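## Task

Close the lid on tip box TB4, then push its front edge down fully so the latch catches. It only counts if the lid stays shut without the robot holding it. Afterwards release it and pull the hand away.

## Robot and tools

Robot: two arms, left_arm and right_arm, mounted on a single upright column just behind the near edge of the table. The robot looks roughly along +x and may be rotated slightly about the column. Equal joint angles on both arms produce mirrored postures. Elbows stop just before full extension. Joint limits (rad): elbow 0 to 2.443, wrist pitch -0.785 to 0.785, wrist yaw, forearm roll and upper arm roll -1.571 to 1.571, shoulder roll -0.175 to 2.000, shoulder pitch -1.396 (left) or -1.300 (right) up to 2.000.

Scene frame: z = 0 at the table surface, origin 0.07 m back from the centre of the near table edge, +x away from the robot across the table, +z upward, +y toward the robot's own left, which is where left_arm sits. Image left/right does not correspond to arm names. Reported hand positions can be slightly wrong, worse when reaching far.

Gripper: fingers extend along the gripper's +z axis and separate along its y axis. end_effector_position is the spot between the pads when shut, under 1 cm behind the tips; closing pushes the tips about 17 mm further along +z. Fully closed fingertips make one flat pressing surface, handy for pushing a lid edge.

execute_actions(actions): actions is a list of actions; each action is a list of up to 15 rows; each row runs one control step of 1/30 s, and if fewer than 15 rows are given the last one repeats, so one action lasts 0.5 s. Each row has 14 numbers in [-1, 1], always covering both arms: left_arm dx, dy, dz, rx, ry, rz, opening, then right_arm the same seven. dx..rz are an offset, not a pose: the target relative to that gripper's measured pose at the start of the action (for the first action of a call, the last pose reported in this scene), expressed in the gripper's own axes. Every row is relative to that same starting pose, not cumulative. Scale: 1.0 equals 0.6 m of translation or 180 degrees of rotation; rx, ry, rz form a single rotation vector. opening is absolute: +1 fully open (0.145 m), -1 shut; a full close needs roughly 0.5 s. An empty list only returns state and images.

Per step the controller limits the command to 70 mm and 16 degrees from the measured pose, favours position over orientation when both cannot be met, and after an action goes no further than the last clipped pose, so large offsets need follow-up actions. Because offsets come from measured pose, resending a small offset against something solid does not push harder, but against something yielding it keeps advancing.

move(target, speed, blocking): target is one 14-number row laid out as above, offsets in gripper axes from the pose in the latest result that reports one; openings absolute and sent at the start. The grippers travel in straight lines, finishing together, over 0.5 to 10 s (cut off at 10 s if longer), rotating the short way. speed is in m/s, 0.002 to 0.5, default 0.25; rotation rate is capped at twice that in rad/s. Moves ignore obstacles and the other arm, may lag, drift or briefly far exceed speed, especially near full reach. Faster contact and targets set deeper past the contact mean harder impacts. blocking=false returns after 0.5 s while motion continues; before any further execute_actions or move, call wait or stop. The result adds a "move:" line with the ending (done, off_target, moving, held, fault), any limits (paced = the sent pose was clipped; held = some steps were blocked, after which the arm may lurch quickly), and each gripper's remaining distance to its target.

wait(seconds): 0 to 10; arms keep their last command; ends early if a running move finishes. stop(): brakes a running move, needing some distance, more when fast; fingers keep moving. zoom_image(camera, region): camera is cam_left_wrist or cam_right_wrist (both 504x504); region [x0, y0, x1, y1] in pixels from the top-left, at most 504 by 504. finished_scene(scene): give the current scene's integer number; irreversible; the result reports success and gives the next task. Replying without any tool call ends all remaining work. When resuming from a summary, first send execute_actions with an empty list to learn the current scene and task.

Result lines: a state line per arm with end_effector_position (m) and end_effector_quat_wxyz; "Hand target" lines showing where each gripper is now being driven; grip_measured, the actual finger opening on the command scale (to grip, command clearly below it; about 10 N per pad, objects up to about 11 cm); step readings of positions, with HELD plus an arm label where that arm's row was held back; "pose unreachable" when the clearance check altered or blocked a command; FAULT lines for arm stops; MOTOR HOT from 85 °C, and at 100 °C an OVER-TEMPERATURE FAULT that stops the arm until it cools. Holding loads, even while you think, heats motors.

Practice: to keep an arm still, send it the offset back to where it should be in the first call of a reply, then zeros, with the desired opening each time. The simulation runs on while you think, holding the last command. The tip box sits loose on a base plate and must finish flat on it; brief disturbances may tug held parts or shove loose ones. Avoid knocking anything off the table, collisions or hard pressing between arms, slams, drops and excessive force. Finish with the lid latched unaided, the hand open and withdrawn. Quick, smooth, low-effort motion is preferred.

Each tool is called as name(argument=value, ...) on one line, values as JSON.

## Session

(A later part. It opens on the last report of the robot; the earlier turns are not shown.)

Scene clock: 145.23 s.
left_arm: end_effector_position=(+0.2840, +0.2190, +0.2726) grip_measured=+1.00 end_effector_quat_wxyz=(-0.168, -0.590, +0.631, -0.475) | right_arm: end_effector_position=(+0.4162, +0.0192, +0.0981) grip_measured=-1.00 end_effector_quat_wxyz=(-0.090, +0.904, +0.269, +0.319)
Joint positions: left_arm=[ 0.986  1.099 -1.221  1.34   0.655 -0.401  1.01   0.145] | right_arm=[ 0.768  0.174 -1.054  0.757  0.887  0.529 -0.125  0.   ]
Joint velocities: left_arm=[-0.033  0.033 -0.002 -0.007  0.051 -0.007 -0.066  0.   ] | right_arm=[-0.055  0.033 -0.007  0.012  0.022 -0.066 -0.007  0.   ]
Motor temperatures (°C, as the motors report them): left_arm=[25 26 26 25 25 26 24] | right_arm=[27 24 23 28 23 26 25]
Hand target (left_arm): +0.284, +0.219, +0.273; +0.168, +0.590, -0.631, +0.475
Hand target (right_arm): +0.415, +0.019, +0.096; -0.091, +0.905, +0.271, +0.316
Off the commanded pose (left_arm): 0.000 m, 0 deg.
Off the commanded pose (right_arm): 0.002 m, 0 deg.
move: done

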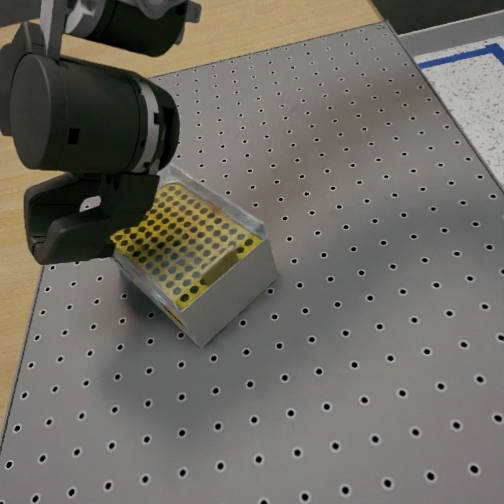

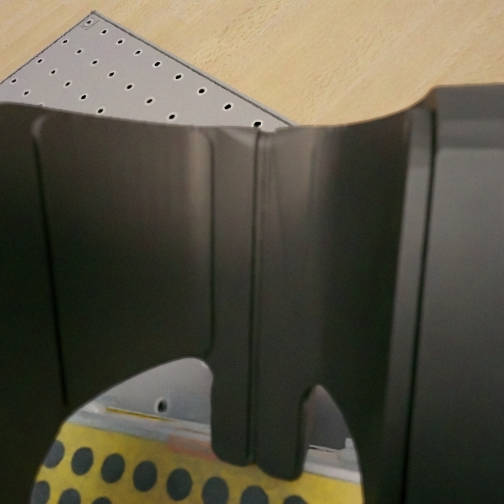

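move(target=[0,0,0,0,0,0,1,-0.018,0,0.01,0,0,0,-1], speed=0.02)

zoom_image(camera="cam_left_wrist", region=[20,150,300,360])

Scene clock: 148.53 s.
left_arm: end_effector_position=(+0.2840, +0.2190, +0.2726) grip_measured=+1.00 end_effector_quat_wxyz=(-0.168, -0.590, +0.631, -0.475) | right_arm: end_effector_position=(+0.4184, +0.0190, +0.0947) grip_measured=-1.00 end_effector_quat_wxyz=(-0.092, +0.900, +0.267, +0.332)
Joint positions: left_arm=[ 0.986  1.099 -1.221  1.34   0.655 -0.401  1.01   0.145] | right_arm=[ 0.763  0.167 -1.063  0.728  0.88   0.477 -0.115  0.   ]
Joint velocities: left_arm=[ 0.033  0.011  0.012 -0.007 -0.007 -0.022 -0.007  0.   ] | right_arm=[-0.077  0.033 -0.002  0.012 -0.037 -0.007  0.007 -0.   ]
Motor temperatures (°C, as the motors report them): left_arm=[25 26 26 25 25 26 24] | right_arm=[27 24 23 28 23 26 25]
Hand target (left_arm): +0.284, +0.219, +0.273; +0.168, +0.590, -0.631, +0.475
Hand target (right_arm): +0.412, +0.017, +0.087; -0.090, +0.904, +0.269, +0.319
Off the commanded pose (left_arm): 0.000 m, 0 deg.
Off the commanded pose (right_arm): 0.010 m, 2 deg.
move: off_target (right_arm)

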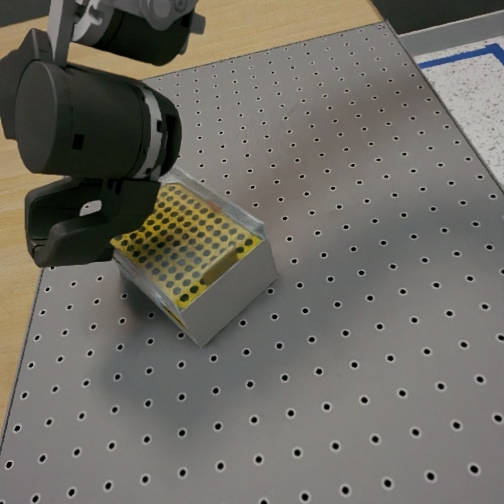

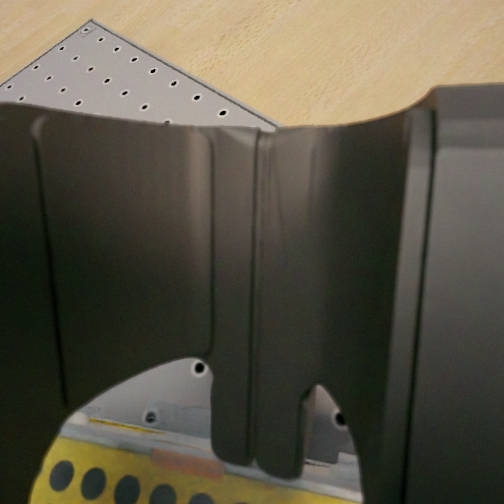

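Region (20, 150, 300, 360) of cam_left_wrist's 504x504 image, scaled by 1.800, with more detail than that image has; it fills the top 378 rows of this view, and the rest is white.

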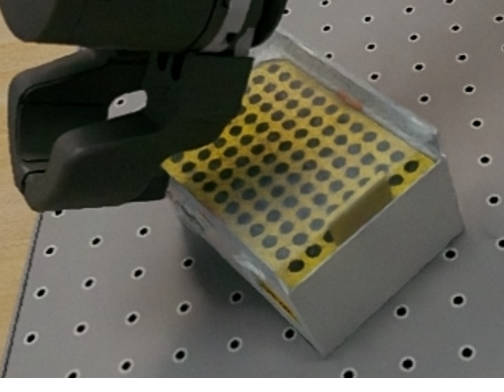

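move(target=[0,0,0,0,0,0,1,0.013,0,-0.017,0,0,0,-1], speed=0.05)

move(target=[0,0,0,0,0,0,1,-0.022,0.015,-0.017,0,-0.04,0,-1], speed=0.05)

move(target=[0,0,0,0,0,0,1,-0.022,0,0.028,0,0,0,-1], speed=0.02)

Scene clock: 153.37 s.
left_arm: end_effector_position=(+0.2840, +0.2190, +0.2726) grip_measured=+1.00 end_effector_quat_wxyz=(-0.168, -0.590, +0.631, -0.475) | right_arm: end_effector_position=(+0.4181, +0.0201, +0.1081) grip_measured=-1.00 end_effector_quat_wxyz=(-0.094, +0.899, +0.268, +0.333)
Joint positions: left_arm=[ 0.986  1.099 -1.221  1.34   0.655 -0.401  1.01   0.145] | right_arm=[ 0.764  0.202 -1.052  0.821  0.901  0.528 -0.151  0.   ]
Joint velocities: left_arm=[ 0.011 -0.033 -0.022  0.002  0.007 -0.037 -0.007 -0.   ] | right_arm=[ 0.143  0.033  0.012  0.002 -0.051 -0.037 -0.081 -0.   ]
Motor temperatures (°C, as the motors report them): left_arm=[25 26 26 25 25 26 24] | right_arm=[26 24 23 28 23 26 25]
Hand target (left_arm): +0.284, +0.219, +0.273; +0.168, +0.590, -0.631, +0.475
Hand target (right_arm): +0.418, +0.019, +0.107; -0.092, +0.900, +0.266, +0.332
Off the commanded pose (left_arm): 0.000 m, 0 deg.
Off the commanded pose (right_arm): 0.001 m, 0 deg.
move: done

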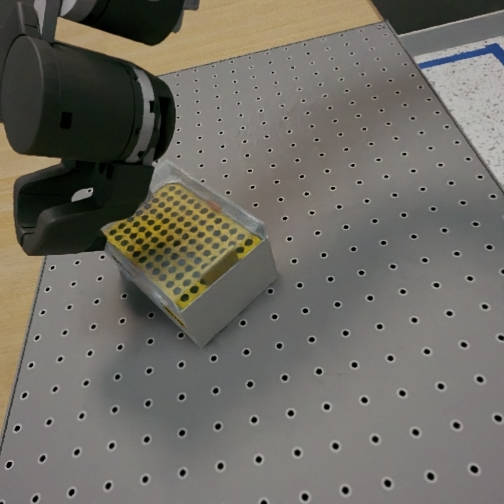

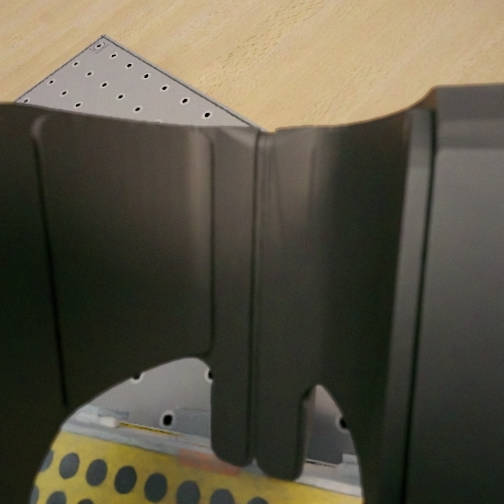

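Scene clock: 154.87 s.
left_arm: end_effector_position=(+0.2840, +0.2190, +0.2726) grip_measured=+1.00 end_effector_quat_wxyz=(-0.168, -0.590, +0.631, -0.475) | right_arm: end_effector_position=(+0.4081, +0.0041, +0.1061) grip_measured=-1.00 end_effector_quat_wxyz=(-0.079, +0.918, +0.274, +0.275)
Joint positions: left_arm=[ 0.986  1.099 -1.221  1.34   0.655 -0.401  1.01   0.145] | right_arm=[ 0.777  0.242 -1.049  0.871  0.946  0.686 -0.163  0.   ]
Joint velocities: left_arm=[-0.033 -0.011 -0.002 -0.002 -0.125  0.007 -0.051  0.   ] | right_arm=[-0.011 -0.099  0.007 -0.002 -0.007  0.081 -0.007 -0.   ]
Motor temperatures (°C, as the motors report them): left_arm=[25 26 26 25 25 26 24] | right_arm=[27 24 23 28 23 26 25]
Hand target (left_arm): +0.284, +0.219, +0.273; +0.168, +0.590, -0.631, +0.475
Hand target (right_arm): +0.409, +0.003, +0.107; -0.077, +0.919, +0.273, +0.276
Off the commanded pose (left_arm): 0.000 m, 0 deg.
Off the commanded pose (right_arm): 0.002 m, 0 deg.
move: done

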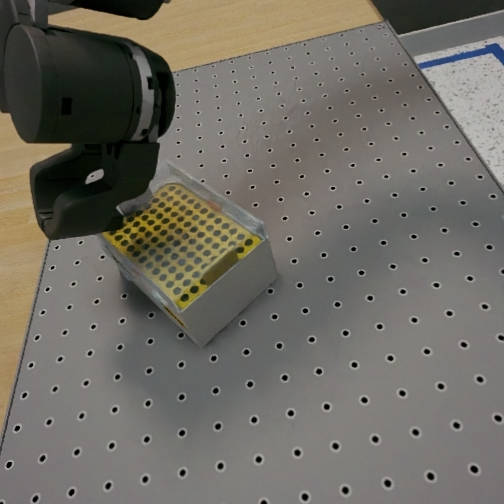

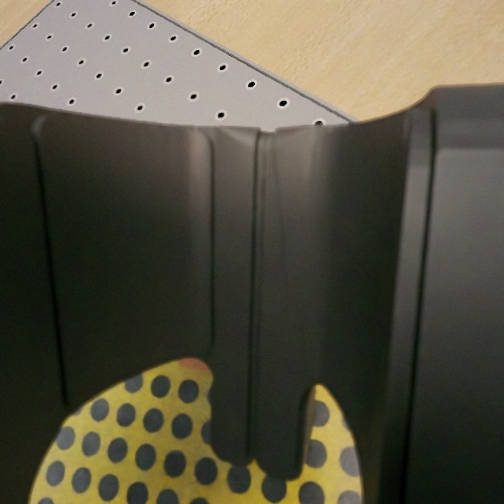

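Scene clock: 156.17 s.
left_arm: end_effector_position=(+0.2840, +0.2190, +0.2726) grip_measured=+1.00 end_effector_quat_wxyz=(-0.168, -0.590, +0.631, -0.475) | right_arm: end_effector_position=(+0.4190, +0.0110, +0.1019) grip_measured=-1.00 end_effector_quat_wxyz=(-0.087, +0.908, +0.271, +0.306)
Joint positions: left_arm=[ 0.986  1.099 -1.221  1.34   0.655 -0.401  1.01   0.145] | right_arm=[ 0.792  0.201 -1.072  0.768  0.916  0.568 -0.112  0.   ]
Joint velocities: left_arm=[-0.055  0.011 -0.022  0.002  0.022 -0.022  0.022  0.   ] | right_arm=[ 0.033 -0.033 -0.017 -0.002 -0.095  0.022  0.051  0.   ]
Motor temperatures (°C, as the motors report them): left_arm=[25 26 26 25 25 26 24] | right_arm=[27 24 23 28 23 26 25]
Hand target (left_arm): +0.284, +0.219, +0.273; +0.168, +0.590, -0.631, +0.475
Hand target (right_arm): +0.406, +0.003, +0.085; -0.078, +0.918, +0.275, +0.275
Off the commanded pose (left_arm): 0.000 m, 0 deg.
Off the commanded pose (right_arm): 0.023 m, 4 deg.
move: off_target (right_arm)

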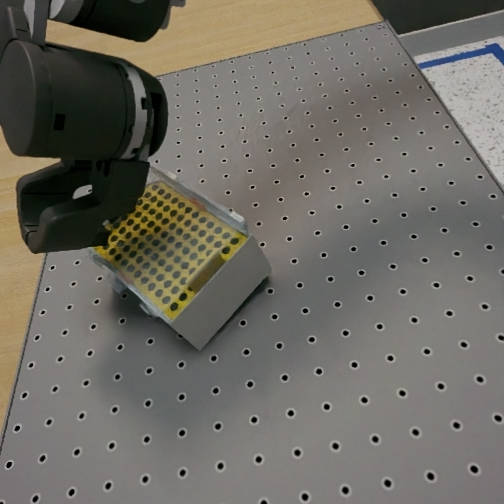

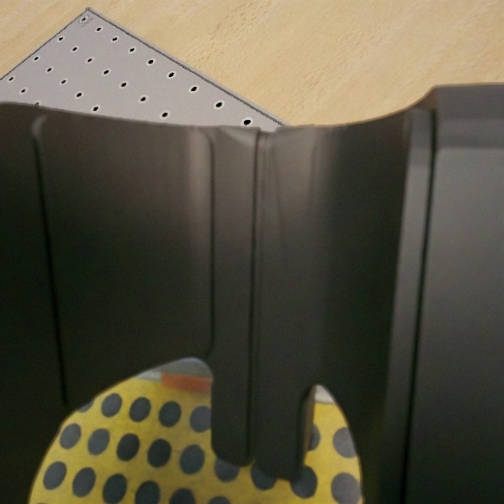

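move(target=[0,0,0,0,0,0,1,-0.01,0,-0.022,0,-0.02,0,-1], speed=0.02)

move(target=[0,0,0,0,0,0,1,0.015,0,-0.015,0,0,0,-0.2], speed=0.04)

zoom_image(camera="cam_left_wrist", region=[60,200,260,360])

Scene clock: 162.43 s.
left_arm: end_effector_position=(+0.2840, +0.2190, +0.2726) grip_measured=+1.00 end_effector_quat_wxyz=(-0.168, -0.590, +0.631, -0.475) | right_arm: end_effector_position=(+0.4098, +0.0055, +0.1104) grip_measured=-1.00 end_effector_quat_wxyz=(-0.081, +0.916, +0.274, +0.280)
Joint positions: left_arm=[ 0.986  1.099 -1.221  1.34   0.655 -0.401  1.01   0.145] | right_arm=[ 0.791  0.252 -1.072  0.884  0.977  0.678 -0.174  0.   ]
Joint velocities: left_arm=[-0.033  0.033  0.012 -0.007 -0.066  0.037 -0.066  0.   ] | right_arm=[-0.055 -0.055 -0.007  0.002 -0.022  0.037  0.066  0.   ]
Motor temperatures (°C, as the motors report them): left_arm=[25 26 26 25 25 26 24] | right_arm=[26 24 23 27 23 26 25]
Hand target (left_arm): +0.284, +0.219, +0.273; +0.168, +0.590, -0.631, +0.475
Hand target (right_arm): +0.408, +0.004, +0.109; -0.079, +0.918, +0.273, +0.277
Off the commanded pose (left_arm): 0.000 m, 0 deg.
Off the commanded pose (right_arm): 0.003 m, 0 deg.
move: done

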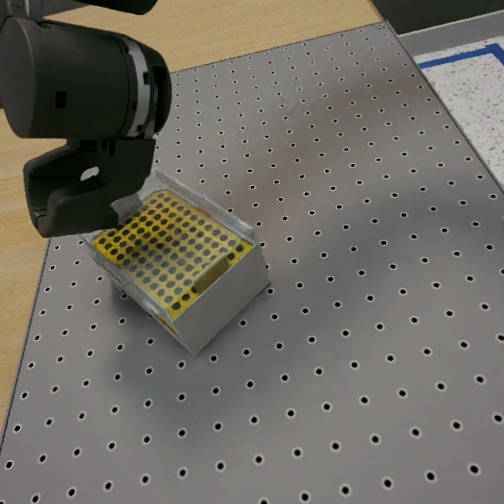

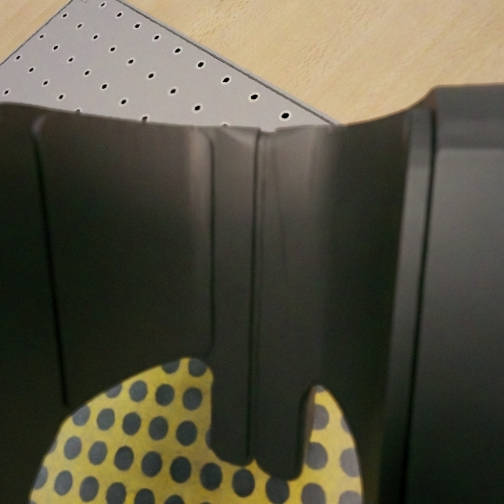

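Scene clock: 163.13 s.
left_arm: end_effector_position=(+0.2840, +0.2190, +0.2726) grip_measured=+1.00 end_effector_quat_wxyz=(-0.168, -0.590, +0.631, -0.475) | right_arm: end_effector_position=(+0.4113, +0.0080, +0.1222) grip_measured=-0.20 end_effector_quat_wxyz=(-0.083, +0.916, +0.275, +0.280)
Joint positions: left_arm=[ 0.986  1.099 -1.221  1.34   0.655 -0.401  1.01   0.145] | right_arm=[ 0.803  0.263 -1.056  0.929  0.993  0.719 -0.195  0.061]
Joint velocities: left_arm=[ 0.011 -0.011 -0.002 -0.012 -0.007 -0.037  0.007  0.   ] | right_arm=[-0.011 -0.077 -0.012 -0.002  0.081  0.007 -0.051  0.   ]
Motor temperatures (°C, as the motors report them): left_arm=[25 26 26 25 25 26 24] | right_arm=[26 24 23 27 23 26 25]
Hand target (left_arm): +0.284, +0.219, +0.273; +0.168, +0.590, -0.631, +0.475
Hand target (right_arm): +0.412, +0.007, +0.123; -0.081, +0.917, +0.274, +0.280
Off the commanded pose (left_arm): 0.000 m, 0 deg.
Off the commanded pose (right_arm): 0.001 m, 0 deg.
move: done

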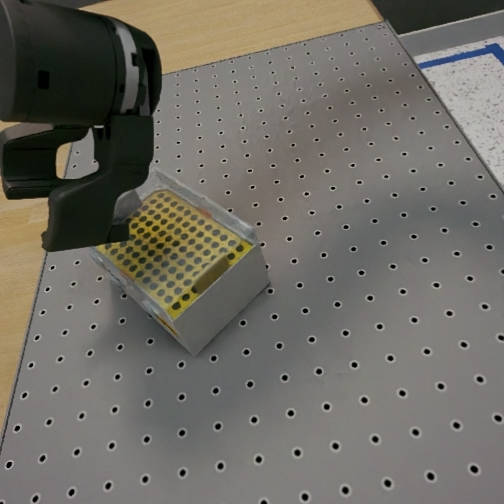

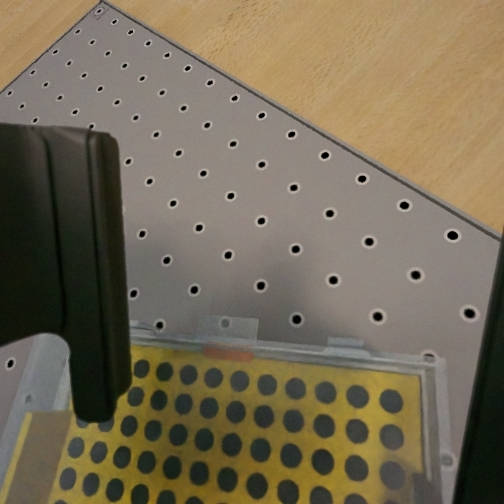

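Region (60, 200, 260, 360) of cam_left_wrist's 504x504 image, scaled by 2.520, with more detail than that image has; it fills the top 403 rows of this view, and the rest is white.

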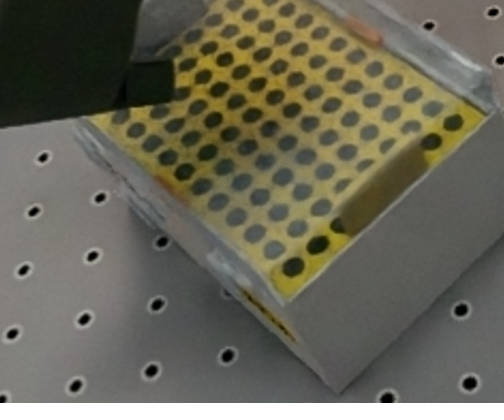

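move(target=[0,0,0,0,0,0,1,0.004,-0.012,0.03,0,-0.07,0,-1], speed=0.05)

Scene clock: 173.17 s.
left_arm: end_effector_position=(+0.2840, +0.2190, +0.2726) grip_measured=+1.00 end_effector_quat_wxyz=(-0.168, -0.590, +0.631, -0.475) | right_arm: end_effector_position=(+0.4194, +0.0199, +0.1101) grip_measured=-1.00 end_effector_quat_wxyz=(-0.052, +0.941, +0.280, +0.182)
Joint positions: left_arm=[ 0.986  1.099 -1.221  1.34   0.655 -0.401  1.01   0.145] | right_arm=[ 1.05   0.045 -1.442  0.467  1.301  0.772 -0.07   0.   ]
Joint velocities: left_arm=[-0.011  0.033 -0.002 -0.007  0.007  0.037 -0.037  0.   ] | right_arm=[-0.055 -0.011 -0.002  0.007 -0.007 -0.007  0.066 -0.   ]
Motor temperatures (°C, as the motors report them): left_arm=[26 26 26 25 26 26 24] | right_arm=[27 24 23 27 23 26 25]
Hand target (left_arm): +0.284, +0.219, +0.273; +0.168, +0.590, -0.631, +0.475
Hand target (right_arm): +0.419, +0.020, +0.110; -0.053, +0.941, +0.280, +0.180
Off the commanded pose (left_arm): 0.000 m, 0 deg.
Off the commanded pose (right_arm): 0.003 m, 1 deg.
joint sent to its limit (right arm) — the command would take joint 6 (wrist pitch) past its upper limit, so that joint was sent only as far as its limit.
move: done

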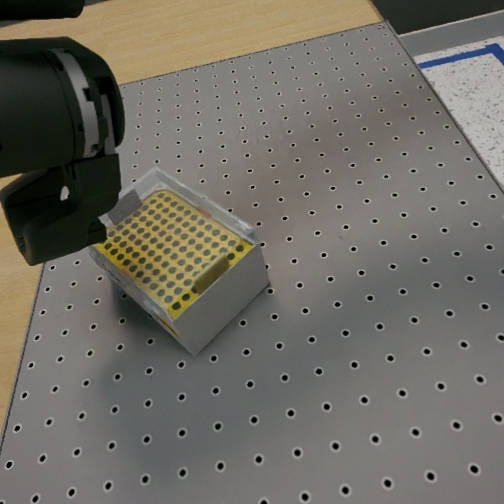

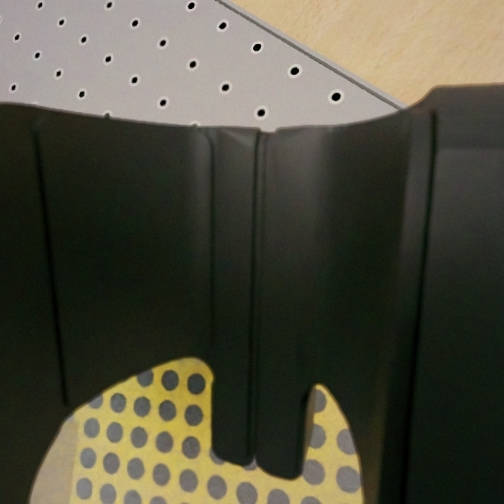

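move(target=[0,0,0,0,0,0,1,0.006,0,0.03,0,0,0,-1], speed=0.02)

Scene clock: 180.10 s.
left_arm: end_effector_position=(+0.2840, +0.2190, +0.2726) grip_measured=+1.00 end_effector_quat_wxyz=(-0.168, -0.590, +0.631, -0.475) | right_arm: end_effector_position=(+0.4305, +0.0254, +0.1000) grip_measured=-1.00 end_effector_quat_wxyz=(-0.052, +0.937, +0.280, +0.201)
Joint positions: left_arm=[ 0.986  1.099 -1.221  1.34   0.655 -0.401  1.01   0.145] | right_arm=[ 1.06  -0.159 -1.543  0.054  1.232  0.642  0.169  0.   ]
Joint velocities: left_arm=[-0.011 -0.011 -0.012 -0.007  0.037 -0.007  0.051  0.   ] | right_arm=[-0.033  0.033 -0.032  0.002 -0.022 -0.022  0.022 -0.   ]
Motor temperatures (°C, as the motors report them): left_arm=[26 26 26 25 26 26 24] | right_arm=[28 24 23 27 23 26 25]
Hand target (left_arm): +0.284, +0.219, +0.273; +0.168, +0.590, -0.631, +0.475
Hand target (right_arm): +0.427, +0.025, +0.096; -0.053, +0.938, +0.280, +0.197
Off the commanded pose (left_arm): 0.000 m, 0 deg.
Off the commanded pose (right_arm): 0.006 m, 2 deg.
joint sent to its limit (right arm) — the command would take joint 2 (shoulder roll) past its lower limit, so that joint was sent only as far as its limit.
move: off_target (right_arm)

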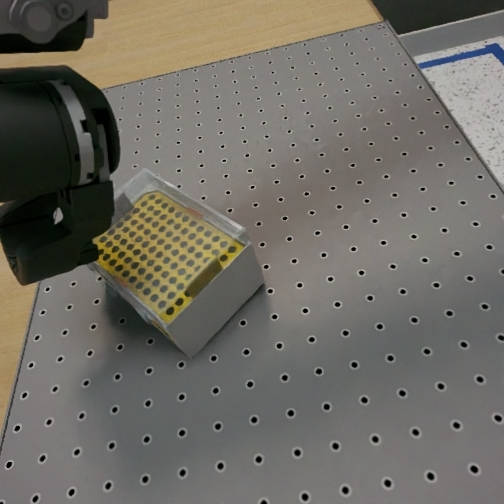

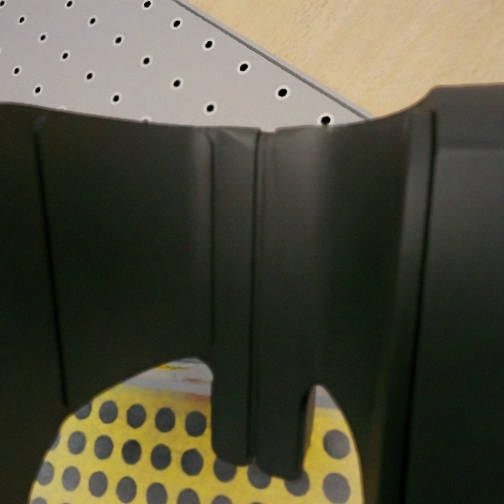

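move(target=[0,0,0,0,0,0,1,0,0,-0.04,0,0.04,0,-1], speed=0.05)

move(target=[-0.228,0.125,0.2,0.046,-0.023,-0.18,1,-0.19,0.13,-0.16,0,0.04,0,-1], speed=0.15)

Scene clock: 190.13 s.
left_arm: end_effector_position=(+0.2840, +0.2190, +0.2726) grip_measured=+1.00 end_effector_quat_wxyz=(-0.168, -0.590, +0.631, -0.475) | right_arm: end_effector_position=(+0.4224, +0.0212, +0.1220) grip_measured=-1.00 end_effector_quat_wxyz=(-0.070, +0.923, +0.277, +0.259)
Joint positions: left_arm=[ 0.986  1.099 -1.221  1.34   0.655 -0.401  1.01   0.145] | right_arm=[ 0.995  0.189 -1.395  0.743  1.315  0.643 -0.216  0.   ]
Joint velocities: left_arm=[ 0.033 -0.033 -0.002  0.002  0.066  0.066  0.022  0.   ] | right_arm=[ 0.011  0.077 -0.002 -0.007  0.037 -0.066  0.051  0.   ]
Motor temperatures (°C, as the motors report them): left_arm=[26 26 26 25 26 26 24] | right_arm=[27 24 23 27 23 26 25]
Hand target (left_arm): +0.284, +0.219, +0.273; +0.168, +0.590, -0.631, +0.475
Hand target (right_arm): +0.422, +0.021, +0.121; -0.069, +0.924, +0.275, +0.258
Off the commanded pose (left_arm): 0.000 m, 0 deg.
Off the commanded pose (right_arm): 0.001 m, 0 deg.
move: done

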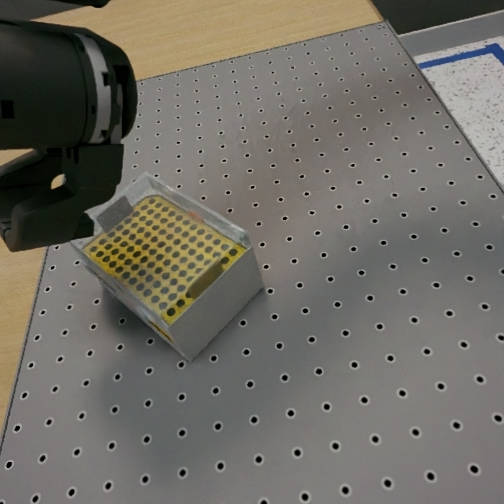

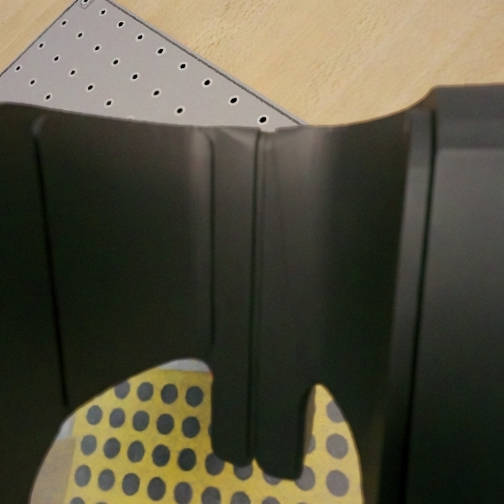

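Scene clock: 192.43 s.
left_arm: end_effector_position=(+0.2895, +0.1936, +0.0765) grip_measured=+1.00 end_effector_quat_wxyz=(+0.222, +0.771, -0.415, +0.429) | right_arm: end_effector_position=(+0.3420, -0.1256, +0.1472) grip_measured=-1.00 end_effector_quat_wxyz=(-0.084, +0.906, +0.271, +0.315)
Joint positions: left_arm=[ 0.626  0.584 -1.228  0.656  0.699 -0.405  0.784  0.145] | right_arm=[ 0.748  1.017 -1.365  1.623  1.314  0.415 -0.273  0.   ]
Joint velocities: left_arm=[ 0.033  0.121 -0.007 -0.007  0.022  0.022 -0.066  0.   ] | right_arm=[ 0.011 -0.011  0.007  0.007  0.066 -0.007  0.037 -0.   ]
Motor temperatures (°C, as the motors report them): left_arm=[26 26 26 25 26 26 24] | right_arm=[27 24 23 27 23 26 25]
Hand target (left_arm): +0.289, +0.194, +0.077; +0.224, +0.770, -0.415, +0.429
Hand target (right_arm): +0.340, -0.124, +0.146; -0.088, +0.905, +0.273, +0.314
Off the commanded pose (left_arm): 0.003 m, 1 deg.
Off the commanded pose (right_arm): 0.001 m, 0 deg.
move: done

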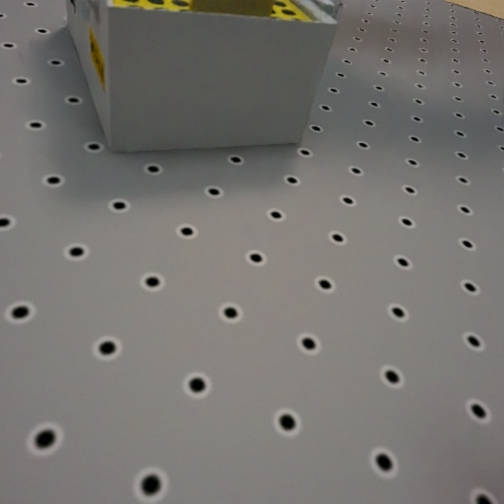

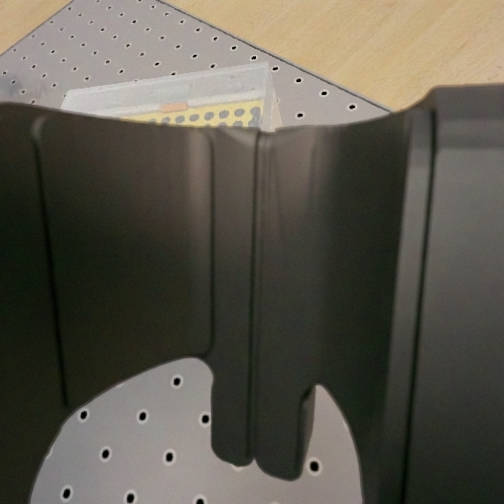

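move(target=[0.065,-0.035,0.118,0,0,0,1,0,0,0,0,0,0,-1], speed=0.08)

Scene clock: 198.37 s.
left_arm: end_effector_position=(+0.3521, +0.1392, +0.0731) grip_measured=+1.00 end_effector_quat_wxyz=(+0.211, +0.775, -0.413, +0.429) | right_arm: end_effector_position=(+0.3420, -0.1256, +0.1472) grip_measured=-1.00 end_effector_quat_wxyz=(-0.084, +0.906, +0.271, +0.315)
Joint positions: left_arm=[ 0.817  0.114 -1.23   0.021  0.685 -0.481  0.881  0.145] | right_arm=[ 0.748  1.017 -1.365  1.623  1.314  0.415 -0.273  0.   ]
Joint velocities: left_arm=[ 0.033  0.099  0.002  0.002 -0.037  0.007 -0.007  0.   ] | right_arm=[-0.077  0.099 -0.007  0.007 -0.037  0.022  0.022 -0.   ]
Motor temperatures (°C, as the motors report them): left_arm=[26 26 26 25 26 26 24] | right_arm=[27 25 23 27 23 26 25]
Hand target (left_arm): +0.351, +0.138, +0.073; +0.214, +0.774, -0.414, +0.429
Hand target (right_arm): +0.342, -0.126, +0.147; -0.084, +0.906, +0.271, +0.315
Off the commanded pose (left_arm): 0.001 m, 1 deg.
Off the commanded pose (right_arm): 0.000 m, 0 deg.
elbow stopped short (left arm): the move would have taken joint 4 (elbow) straighter than the controller allows; a more bent joint 4 avoids this.
move: done

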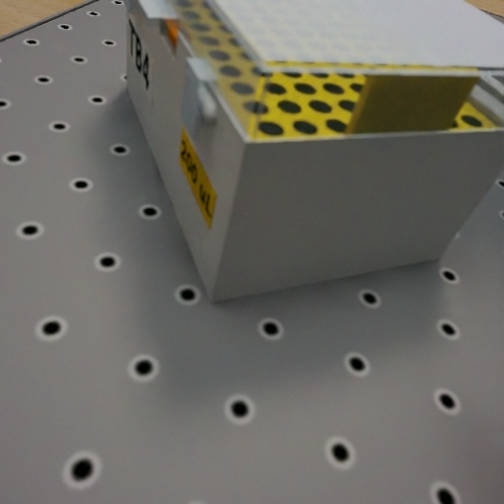

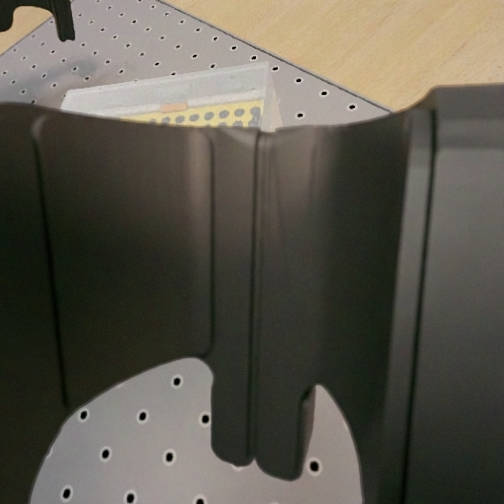

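move(target=[0,0.03,-0.02,0,0.09,0,1,0,0,0,0,0,0,-1], speed=0.08)

Scene clock: 211.47 s.
left_arm: end_effector_position=(+0.3322, +0.1368, +0.0799) grip_measured=+1.00 end_effector_quat_wxyz=(+0.246, +0.723, -0.374, +0.527) | right_arm: end_effector_position=(+0.3420, -0.1256, +0.1472) grip_measured=-1.00 end_effector_quat_wxyz=(-0.084, +0.906, +0.271, +0.315)
Joint positions: left_arm=[ 0.715  0.147 -1.086  0.021  0.787 -0.727  0.969  0.145] | right_arm=[ 0.748  1.017 -1.365  1.623  1.314  0.415 -0.273  0.   ]
Joint velocities: left_arm=[-0.011 -0.077  0.012 -0.007 -0.007 -0.051 -0.022 -0.   ] | right_arm=[-0.099  0.011 -0.002 -0.022 -0.007 -0.037  0.037  0.   ]
Motor temperatures (°C, as the motors report them): left_arm=[26 25 25 25 26 26 24] | right_arm=[27 25 23 27 23 26 25]
Hand target (left_arm): +0.331, +0.137, +0.079; +0.248, +0.722, -0.374, +0.526
Hand target (right_arm): +0.342, -0.126, +0.147; -0.084, +0.906, +0.271, +0.315
Off the commanded pose (left_arm): 0.001 m, 3 deg.
Off the commanded pose (right_arm): 0.000 m, 0 deg.
elbow stopped short (left arm): the move would have taken joint 4 (elbow) straighter than the controller allows; a more bent joint 4 avoids this.
move: off_target (left_arm)

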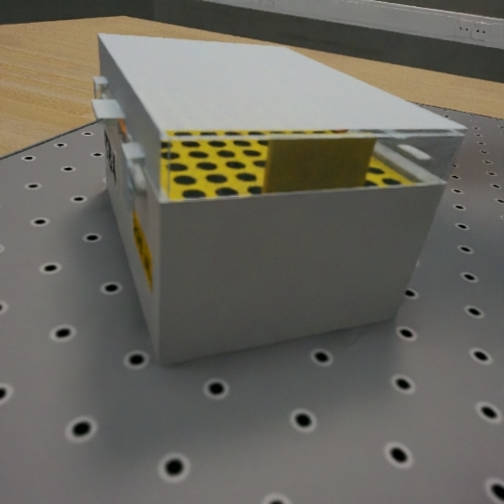

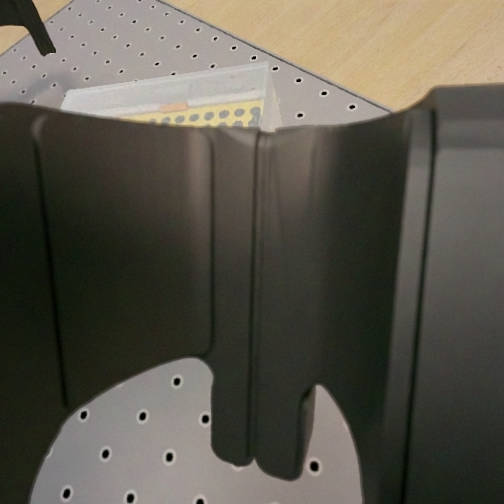

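move(target=[0.19,-0.04,-0.21,0,-0.06,0,1,0.147,-0.127,0.18,0,0,0,-1], speed=0.15)

move(target=[0,0,0,0,0,0,1,-0.02,0,0.018,0,0,0,-1], speed=0.02)

Scene clock: 221.80 s.
left_arm: end_effector_position=(+0.3030, +0.2175, +0.2303) grip_measured=+1.00 end_effector_quat_wxyz=(+0.208, +0.768, -0.391, +0.463) | right_arm: end_effector_position=(+0.4168, +0.0111, +0.1163) grip_measured=-1.00 end_effector_quat_wxyz=(-0.082, +0.905, +0.270, +0.317)
Joint positions: left_arm=[ 0.77   1.048 -1.118  1.372  0.864  0.016  0.729  0.145] | right_arm=[ 0.908  0.292 -1.379  0.895  1.266  0.484 -0.263  0.   ]
Joint velocities: left_arm=[-0.055 -0.055 -0.007 -0.007  0.007  0.037 -0.081 -0.   ] | right_arm=[ 0.033  0.077 -0.002  0.007 -0.037 -0.037 -0.037 -0.   ]
Motor temperatures (°C, as the motors report them): left_arm=[26 25 25 26 26 26 24] | right_arm=[27 25 24 27 23 26 25]
Hand target (left_arm): +0.301, +0.216, +0.228; +0.214, +0.769, -0.391, +0.458
Hand target (right_arm): +0.416, +0.012, +0.115; -0.083, +0.905, +0.272, +0.317
Off the commanded pose (left_arm): 0.007 m, 1 deg.
Off the commanded pose (right_arm): 0.002 m, 0 deg.
move: off_target (left_arm)

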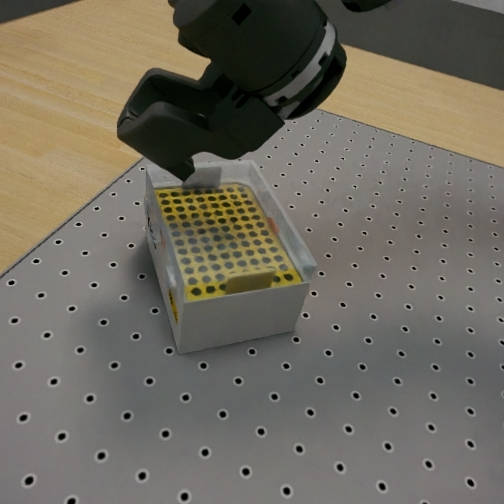

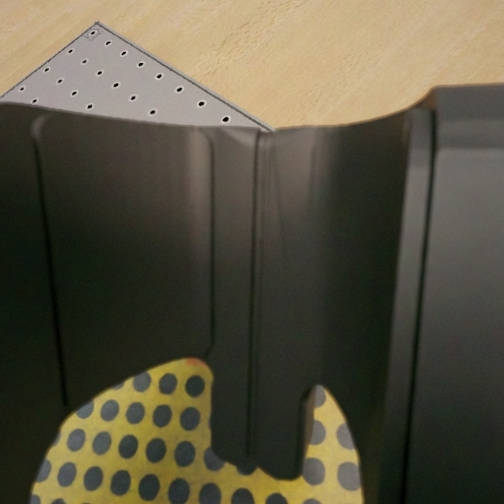

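Scene clock: 222.83 s.
left_arm: end_effector_position=(+0.3030, +0.2175, +0.2303) grip_measured=+1.00 end_effector_quat_wxyz=(+0.208, +0.768, -0.391, +0.463) | right_arm: end_effector_position=(+0.4174, +0.0093, +0.1040) grip_measured=-1.00 end_effector_quat_wxyz=(-0.081, +0.905, +0.268, +0.321)
Joint positions: left_arm=[ 0.77   1.048 -1.118  1.372  0.864  0.016  0.729  0.145] | right_arm=[ 0.887  0.265 -1.385  0.826  1.237  0.44  -0.228  0.   ]
Joint velocities: left_arm=[-0.011  0.011 -0.002  0.002 -0.037  0.037 -0.022  0.   ] | right_arm=[ 0.011 -0.033 -0.002  0.002  0.007  0.022 -0.037 -0.   ]
Motor temperatures (°C, as the motors report them): left_arm=[26 25 25 26 26 26 24] | right_arm=[27 25 24 27 23 26 25]
Hand target (left_arm): +0.303, +0.218, +0.230; +0.208, +0.768, -0.391, +0.463
Hand target (right_arm): +0.415, +0.009, +0.101; -0.082, +0.905, +0.270, +0.318
Off the commanded pose (left_arm): 0.000 m, 0 deg.
Off the commanded pose (right_arm): 0.005 m, 0 deg.
move: off_target (right_arm)

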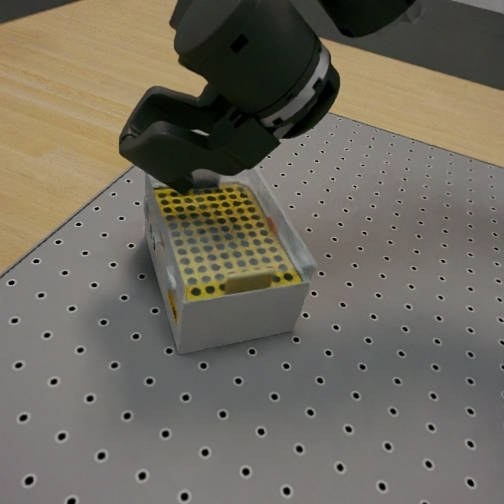

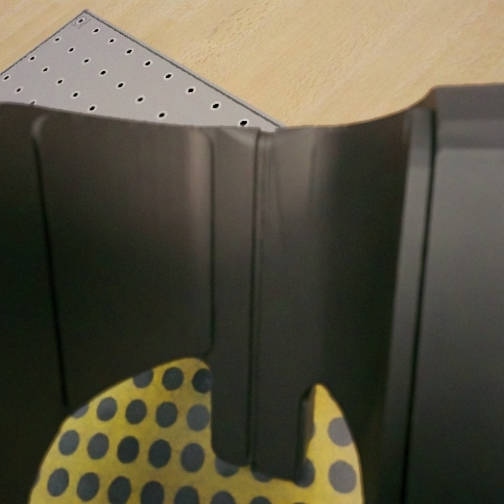

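move(target=[0,0,0,0,0,0,1,-0.092,0,-0.044,0,0,0,-1], speed=0.03)

Scene clock: 231.97 s.
left_arm: end_effector_position=(+0.3030, +0.2175, +0.2303) grip_measured=+1.00 end_effector_quat_wxyz=(+0.208, +0.768, -0.391, +0.463) | right_arm: end_effector_position=(+0.3766, -0.0160, +0.1029) grip_measured=-1.00 end_effector_quat_wxyz=(-0.091, +0.896, +0.264, +0.344)
Joint positions: left_arm=[ 0.77   1.048 -1.118  1.372  0.864  0.016  0.729  0.145] | right_arm=[ 0.763  0.488 -1.385  1.188  1.248  0.352 -0.372  0.   ]
Joint velocities: left_arm=[ 0.011 -0.077 -0.017 -0.002  0.037  0.022  0.007  0.   ] | right_arm=[ 0.011  0.011 -0.002 -0.002 -0.037 -0.022  0.022 -0.   ]
Motor temperatures (°C, as the motors report them): left_arm=[26 26 25 26 26 26 24] | right_arm=[27 25 23 27 23 26 25]
Hand target (left_arm): +0.303, +0.218, +0.230; +0.208, +0.768, -0.391, +0.463
Hand target (right_arm): +0.366, -0.023, +0.090; -0.081, +0.905, +0.269, +0.321
Off the commanded pose (left_arm): 0.000 m, 0 deg.
Off the commanded pose (right_arm): 0.017 m, 3 deg.
move: off_target (right_arm)

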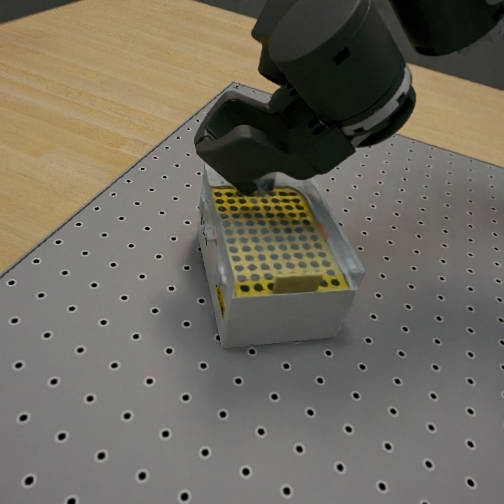

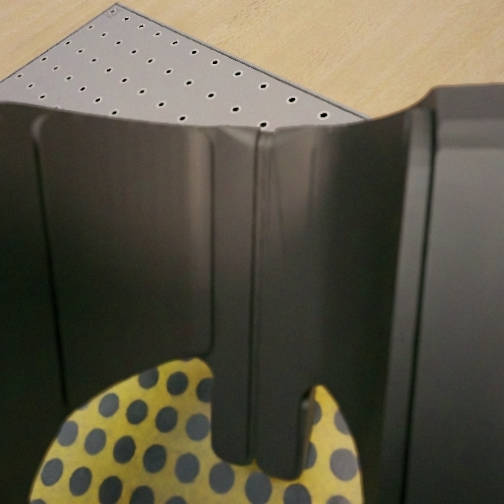

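move(target=[0,0,0,0,0,0,1,-0.092,0,-0.044,0,-0.02,0,-1], speed=0.04)

move(target=[0,0,0,0,0,0,1,0.02,0,-0.025,0,0,0,-1], speed=0.04)

move(target=[0,0,0,0,0,0,1,0.018,0,0.014,0,-0.08,0,-0.2], speed=0.1)

Scene clock: 243.23 s.
left_arm: end_effector_position=(+0.3030, +0.2175, +0.2303) grip_measured=+1.00 end_effector_quat_wxyz=(+0.208, +0.768, -0.391, +0.463) | right_arm: end_effector_position=(+0.3399, -0.0389, +0.1023) grip_measured=-1.00 end_effector_quat_wxyz=(-0.096, +0.895, +0.260, +0.349)
Joint positions: left_arm=[ 0.77   1.048 -1.118  1.372  0.864  0.016  0.729  0.145] | right_arm=[ 0.665  0.644 -1.39   1.416  1.242  0.29  -0.452  0.   ]
Joint velocities: left_arm=[-0.055 -0.011 -0.002  0.002  0.022 -0.022 -0.022 -0.   ] | right_arm=[-0.077  0.055 -0.002 -0.002 -0.007  0.051 -0.051  0.   ]
Motor temperatures (°C, as the motors report them): left_arm=[26 26 26 26 26 26 24] | right_arm=[27 25 23 27 23 26 25]
Hand target (left_arm): +0.303, +0.218, +0.230; +0.208, +0.768, -0.391, +0.463
Hand target (right_arm): +0.326, -0.048, +0.086; -0.084, +0.907, +0.267, +0.316
Off the commanded pose (left_arm): 0.000 m, 0 deg.
Off the commanded pose (right_arm): 0.023 m, 4 deg.
move: off_target (right_arm)

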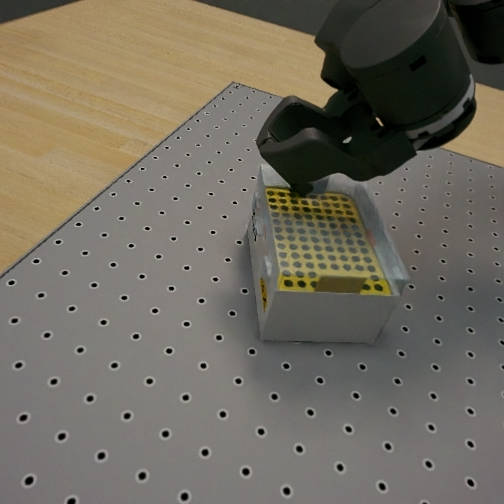

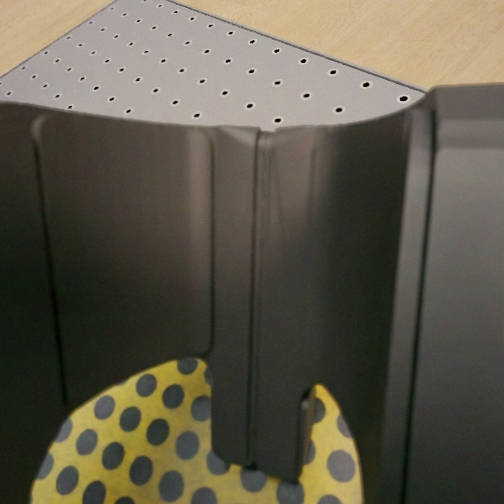

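Scene clock: 243.93 s.
left_arm: end_effector_position=(+0.3030, +0.2175, +0.2303) grip_measured=+1.00 end_effector_quat_wxyz=(+0.208, +0.768, -0.391, +0.463) | right_arm: end_effector_position=(+0.3382, -0.0384, +0.1211) grip_measured=-1.00 end_effector_quat_wxyz=(-0.099, +0.895, +0.260, +0.349)
Joint positions: left_arm=[ 0.77   1.048 -1.118  1.372  0.864  0.016  0.729  0.145] | right_arm=[ 0.692  0.689 -1.383  1.512  1.283  0.33  -0.494  0.   ]
Joint velocities: left_arm=[-0.033 -0.099  0.007  0.002  0.037  0.022 -0.007  0.   ] | right_arm=[ 0.033 -0.011 -0.017 -0.017 -0.007 -0.022 -0.051 -0.   ]
Motor temperatures (°C, as the motors report them): left_arm=[26 26 26 26 26 26 24] | right_arm=[27 25 23 27 23 26 25]
Hand target (left_arm): +0.303, +0.218, +0.230; +0.208, +0.768, -0.391, +0.463
Hand target (right_arm): +0.339, -0.039, +0.121; -0.096, +0.895, +0.260, +0.349
Off the commanded pose (left_arm): 0.000 m, 0 deg.
Off the commanded pose (right_arm): 0.001 m, 0 deg.
move: done

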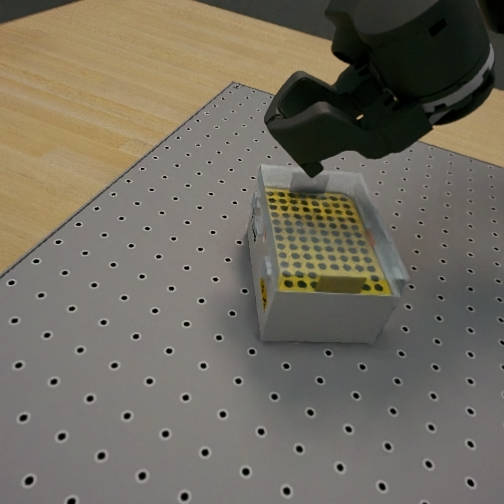

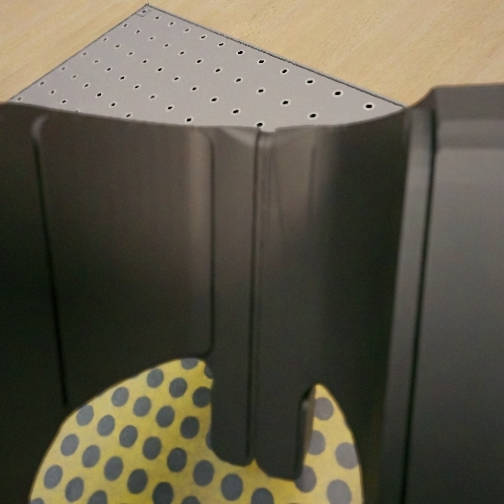

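Scene clock: 245.43 s.
left_arm: end_effector_position=(+0.3030, +0.2175, +0.2303) grip_measured=+1.00 end_effector_quat_wxyz=(+0.208, +0.768, -0.391, +0.463) | right_arm: end_effector_position=(+0.3502, -0.0300, +0.1228) grip_measured=-0.20 end_effector_quat_wxyz=(-0.069, +0.931, +0.268, +0.236)
Joint positions: left_arm=[ 0.77   1.048 -1.118  1.372  0.864  0.016  0.729  0.145] | right_arm=[ 0.844  0.57  -1.383  1.375  1.505  0.642 -0.54   0.061]
Joint velocities: left_arm=[-0.011 -0.011  0.002  0.002 -0.051  0.022  0.081 -0.   ] | right_arm=[-0.055 -0.077 -0.012 -0.002 -0.051  0.066 -0.007 -0.   ]
Motor temperatures (°C, as the motors report them): left_arm=[26 26 26 26 26 26 24] | right_arm=[27 25 23 27 23 26 25]
Hand target (left_arm): +0.303, +0.218, +0.230; +0.208, +0.768, -0.391, +0.463
Hand target (right_arm): +0.350, -0.031, +0.122; -0.065, +0.932, +0.268, +0.235
Off the commanded pose (left_arm): 0.000 m, 0 deg.
Off the commanded pose (right_arm): 0.001 m, 1 deg.
move: done

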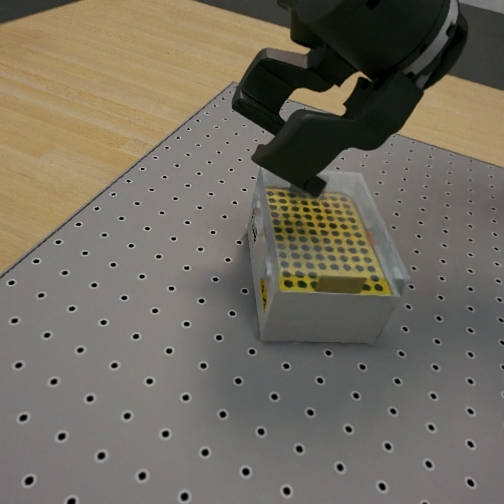

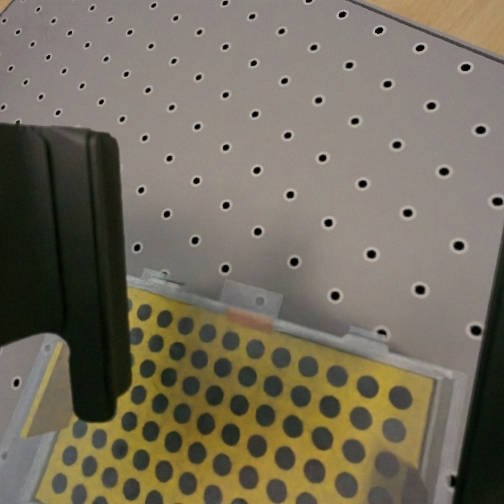

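move(target=[0,0,0,0,0,0,1,0.05,0.01,0.03,-0.034,-0.1,0.06,-1], speed=0.1)

Scene clock: 251.30 s.
left_arm: end_effector_position=(+0.3030, +0.2175, +0.2303) grip_measured=+1.00 end_effector_quat_wxyz=(+0.208, +0.768, -0.391, +0.463) | right_arm: end_effector_position=(+0.3840, -0.0151, +0.1227) grip_measured=-1.00 end_effector_quat_wxyz=(-0.017, +0.964, +0.169, +0.205)
Joint positions: left_arm=[ 0.77   1.048 -1.118  1.372  0.864  0.016  0.729  0.145] | right_arm=[ 0.834  0.314 -1.162  1.08   1.565  0.774 -0.765  0.   ]
Joint velocities: left_arm=[ 0.055 -0.055 -0.007  0.002 -0.022 -0.037 -0.037  0.   ] | right_arm=[-0.077 -0.077 -0.002  0.007  0.051 -0.095 -0.037 -0.   ]
Motor temperatures (°C, as the motors report them): left_arm=[26 26 26 26 26 26 24] | right_arm=[27 25 23 27 23 26 25]
Hand target (left_arm): +0.303, +0.218, +0.230; +0.208, +0.768, -0.391, +0.463
Hand target (right_arm): +0.383, -0.016, +0.121; -0.015, +0.965, +0.167, +0.202
Off the commanded pose (left_arm): 0.000 m, 0 deg.
Off the commanded pose (right_arm): 0.002 m, 13 deg.
joint sent to its limit (right arm) — the command would take joint 5 (forearm roll) past its upper limit and joint 6 (wrist pitch) past its upper limit, so those joints were sent only as far as their limits.
move: off_target (right_arm)

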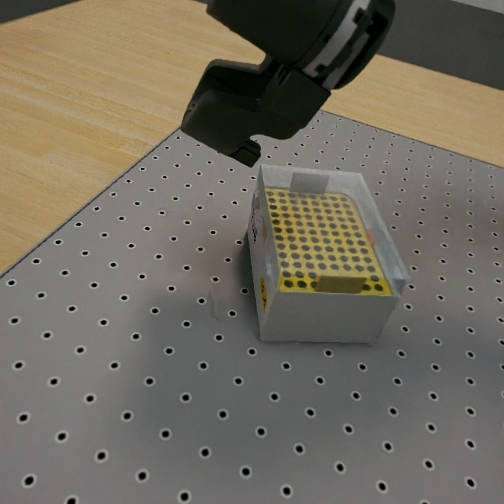

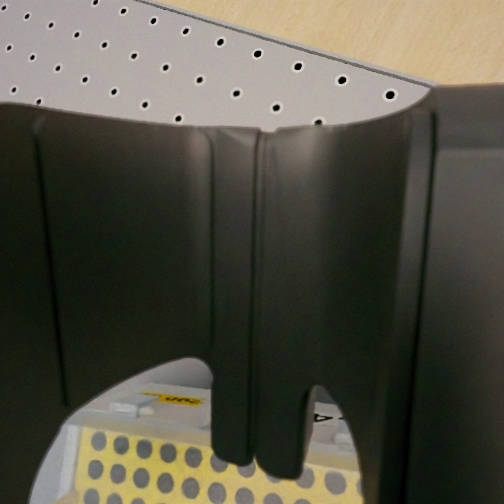

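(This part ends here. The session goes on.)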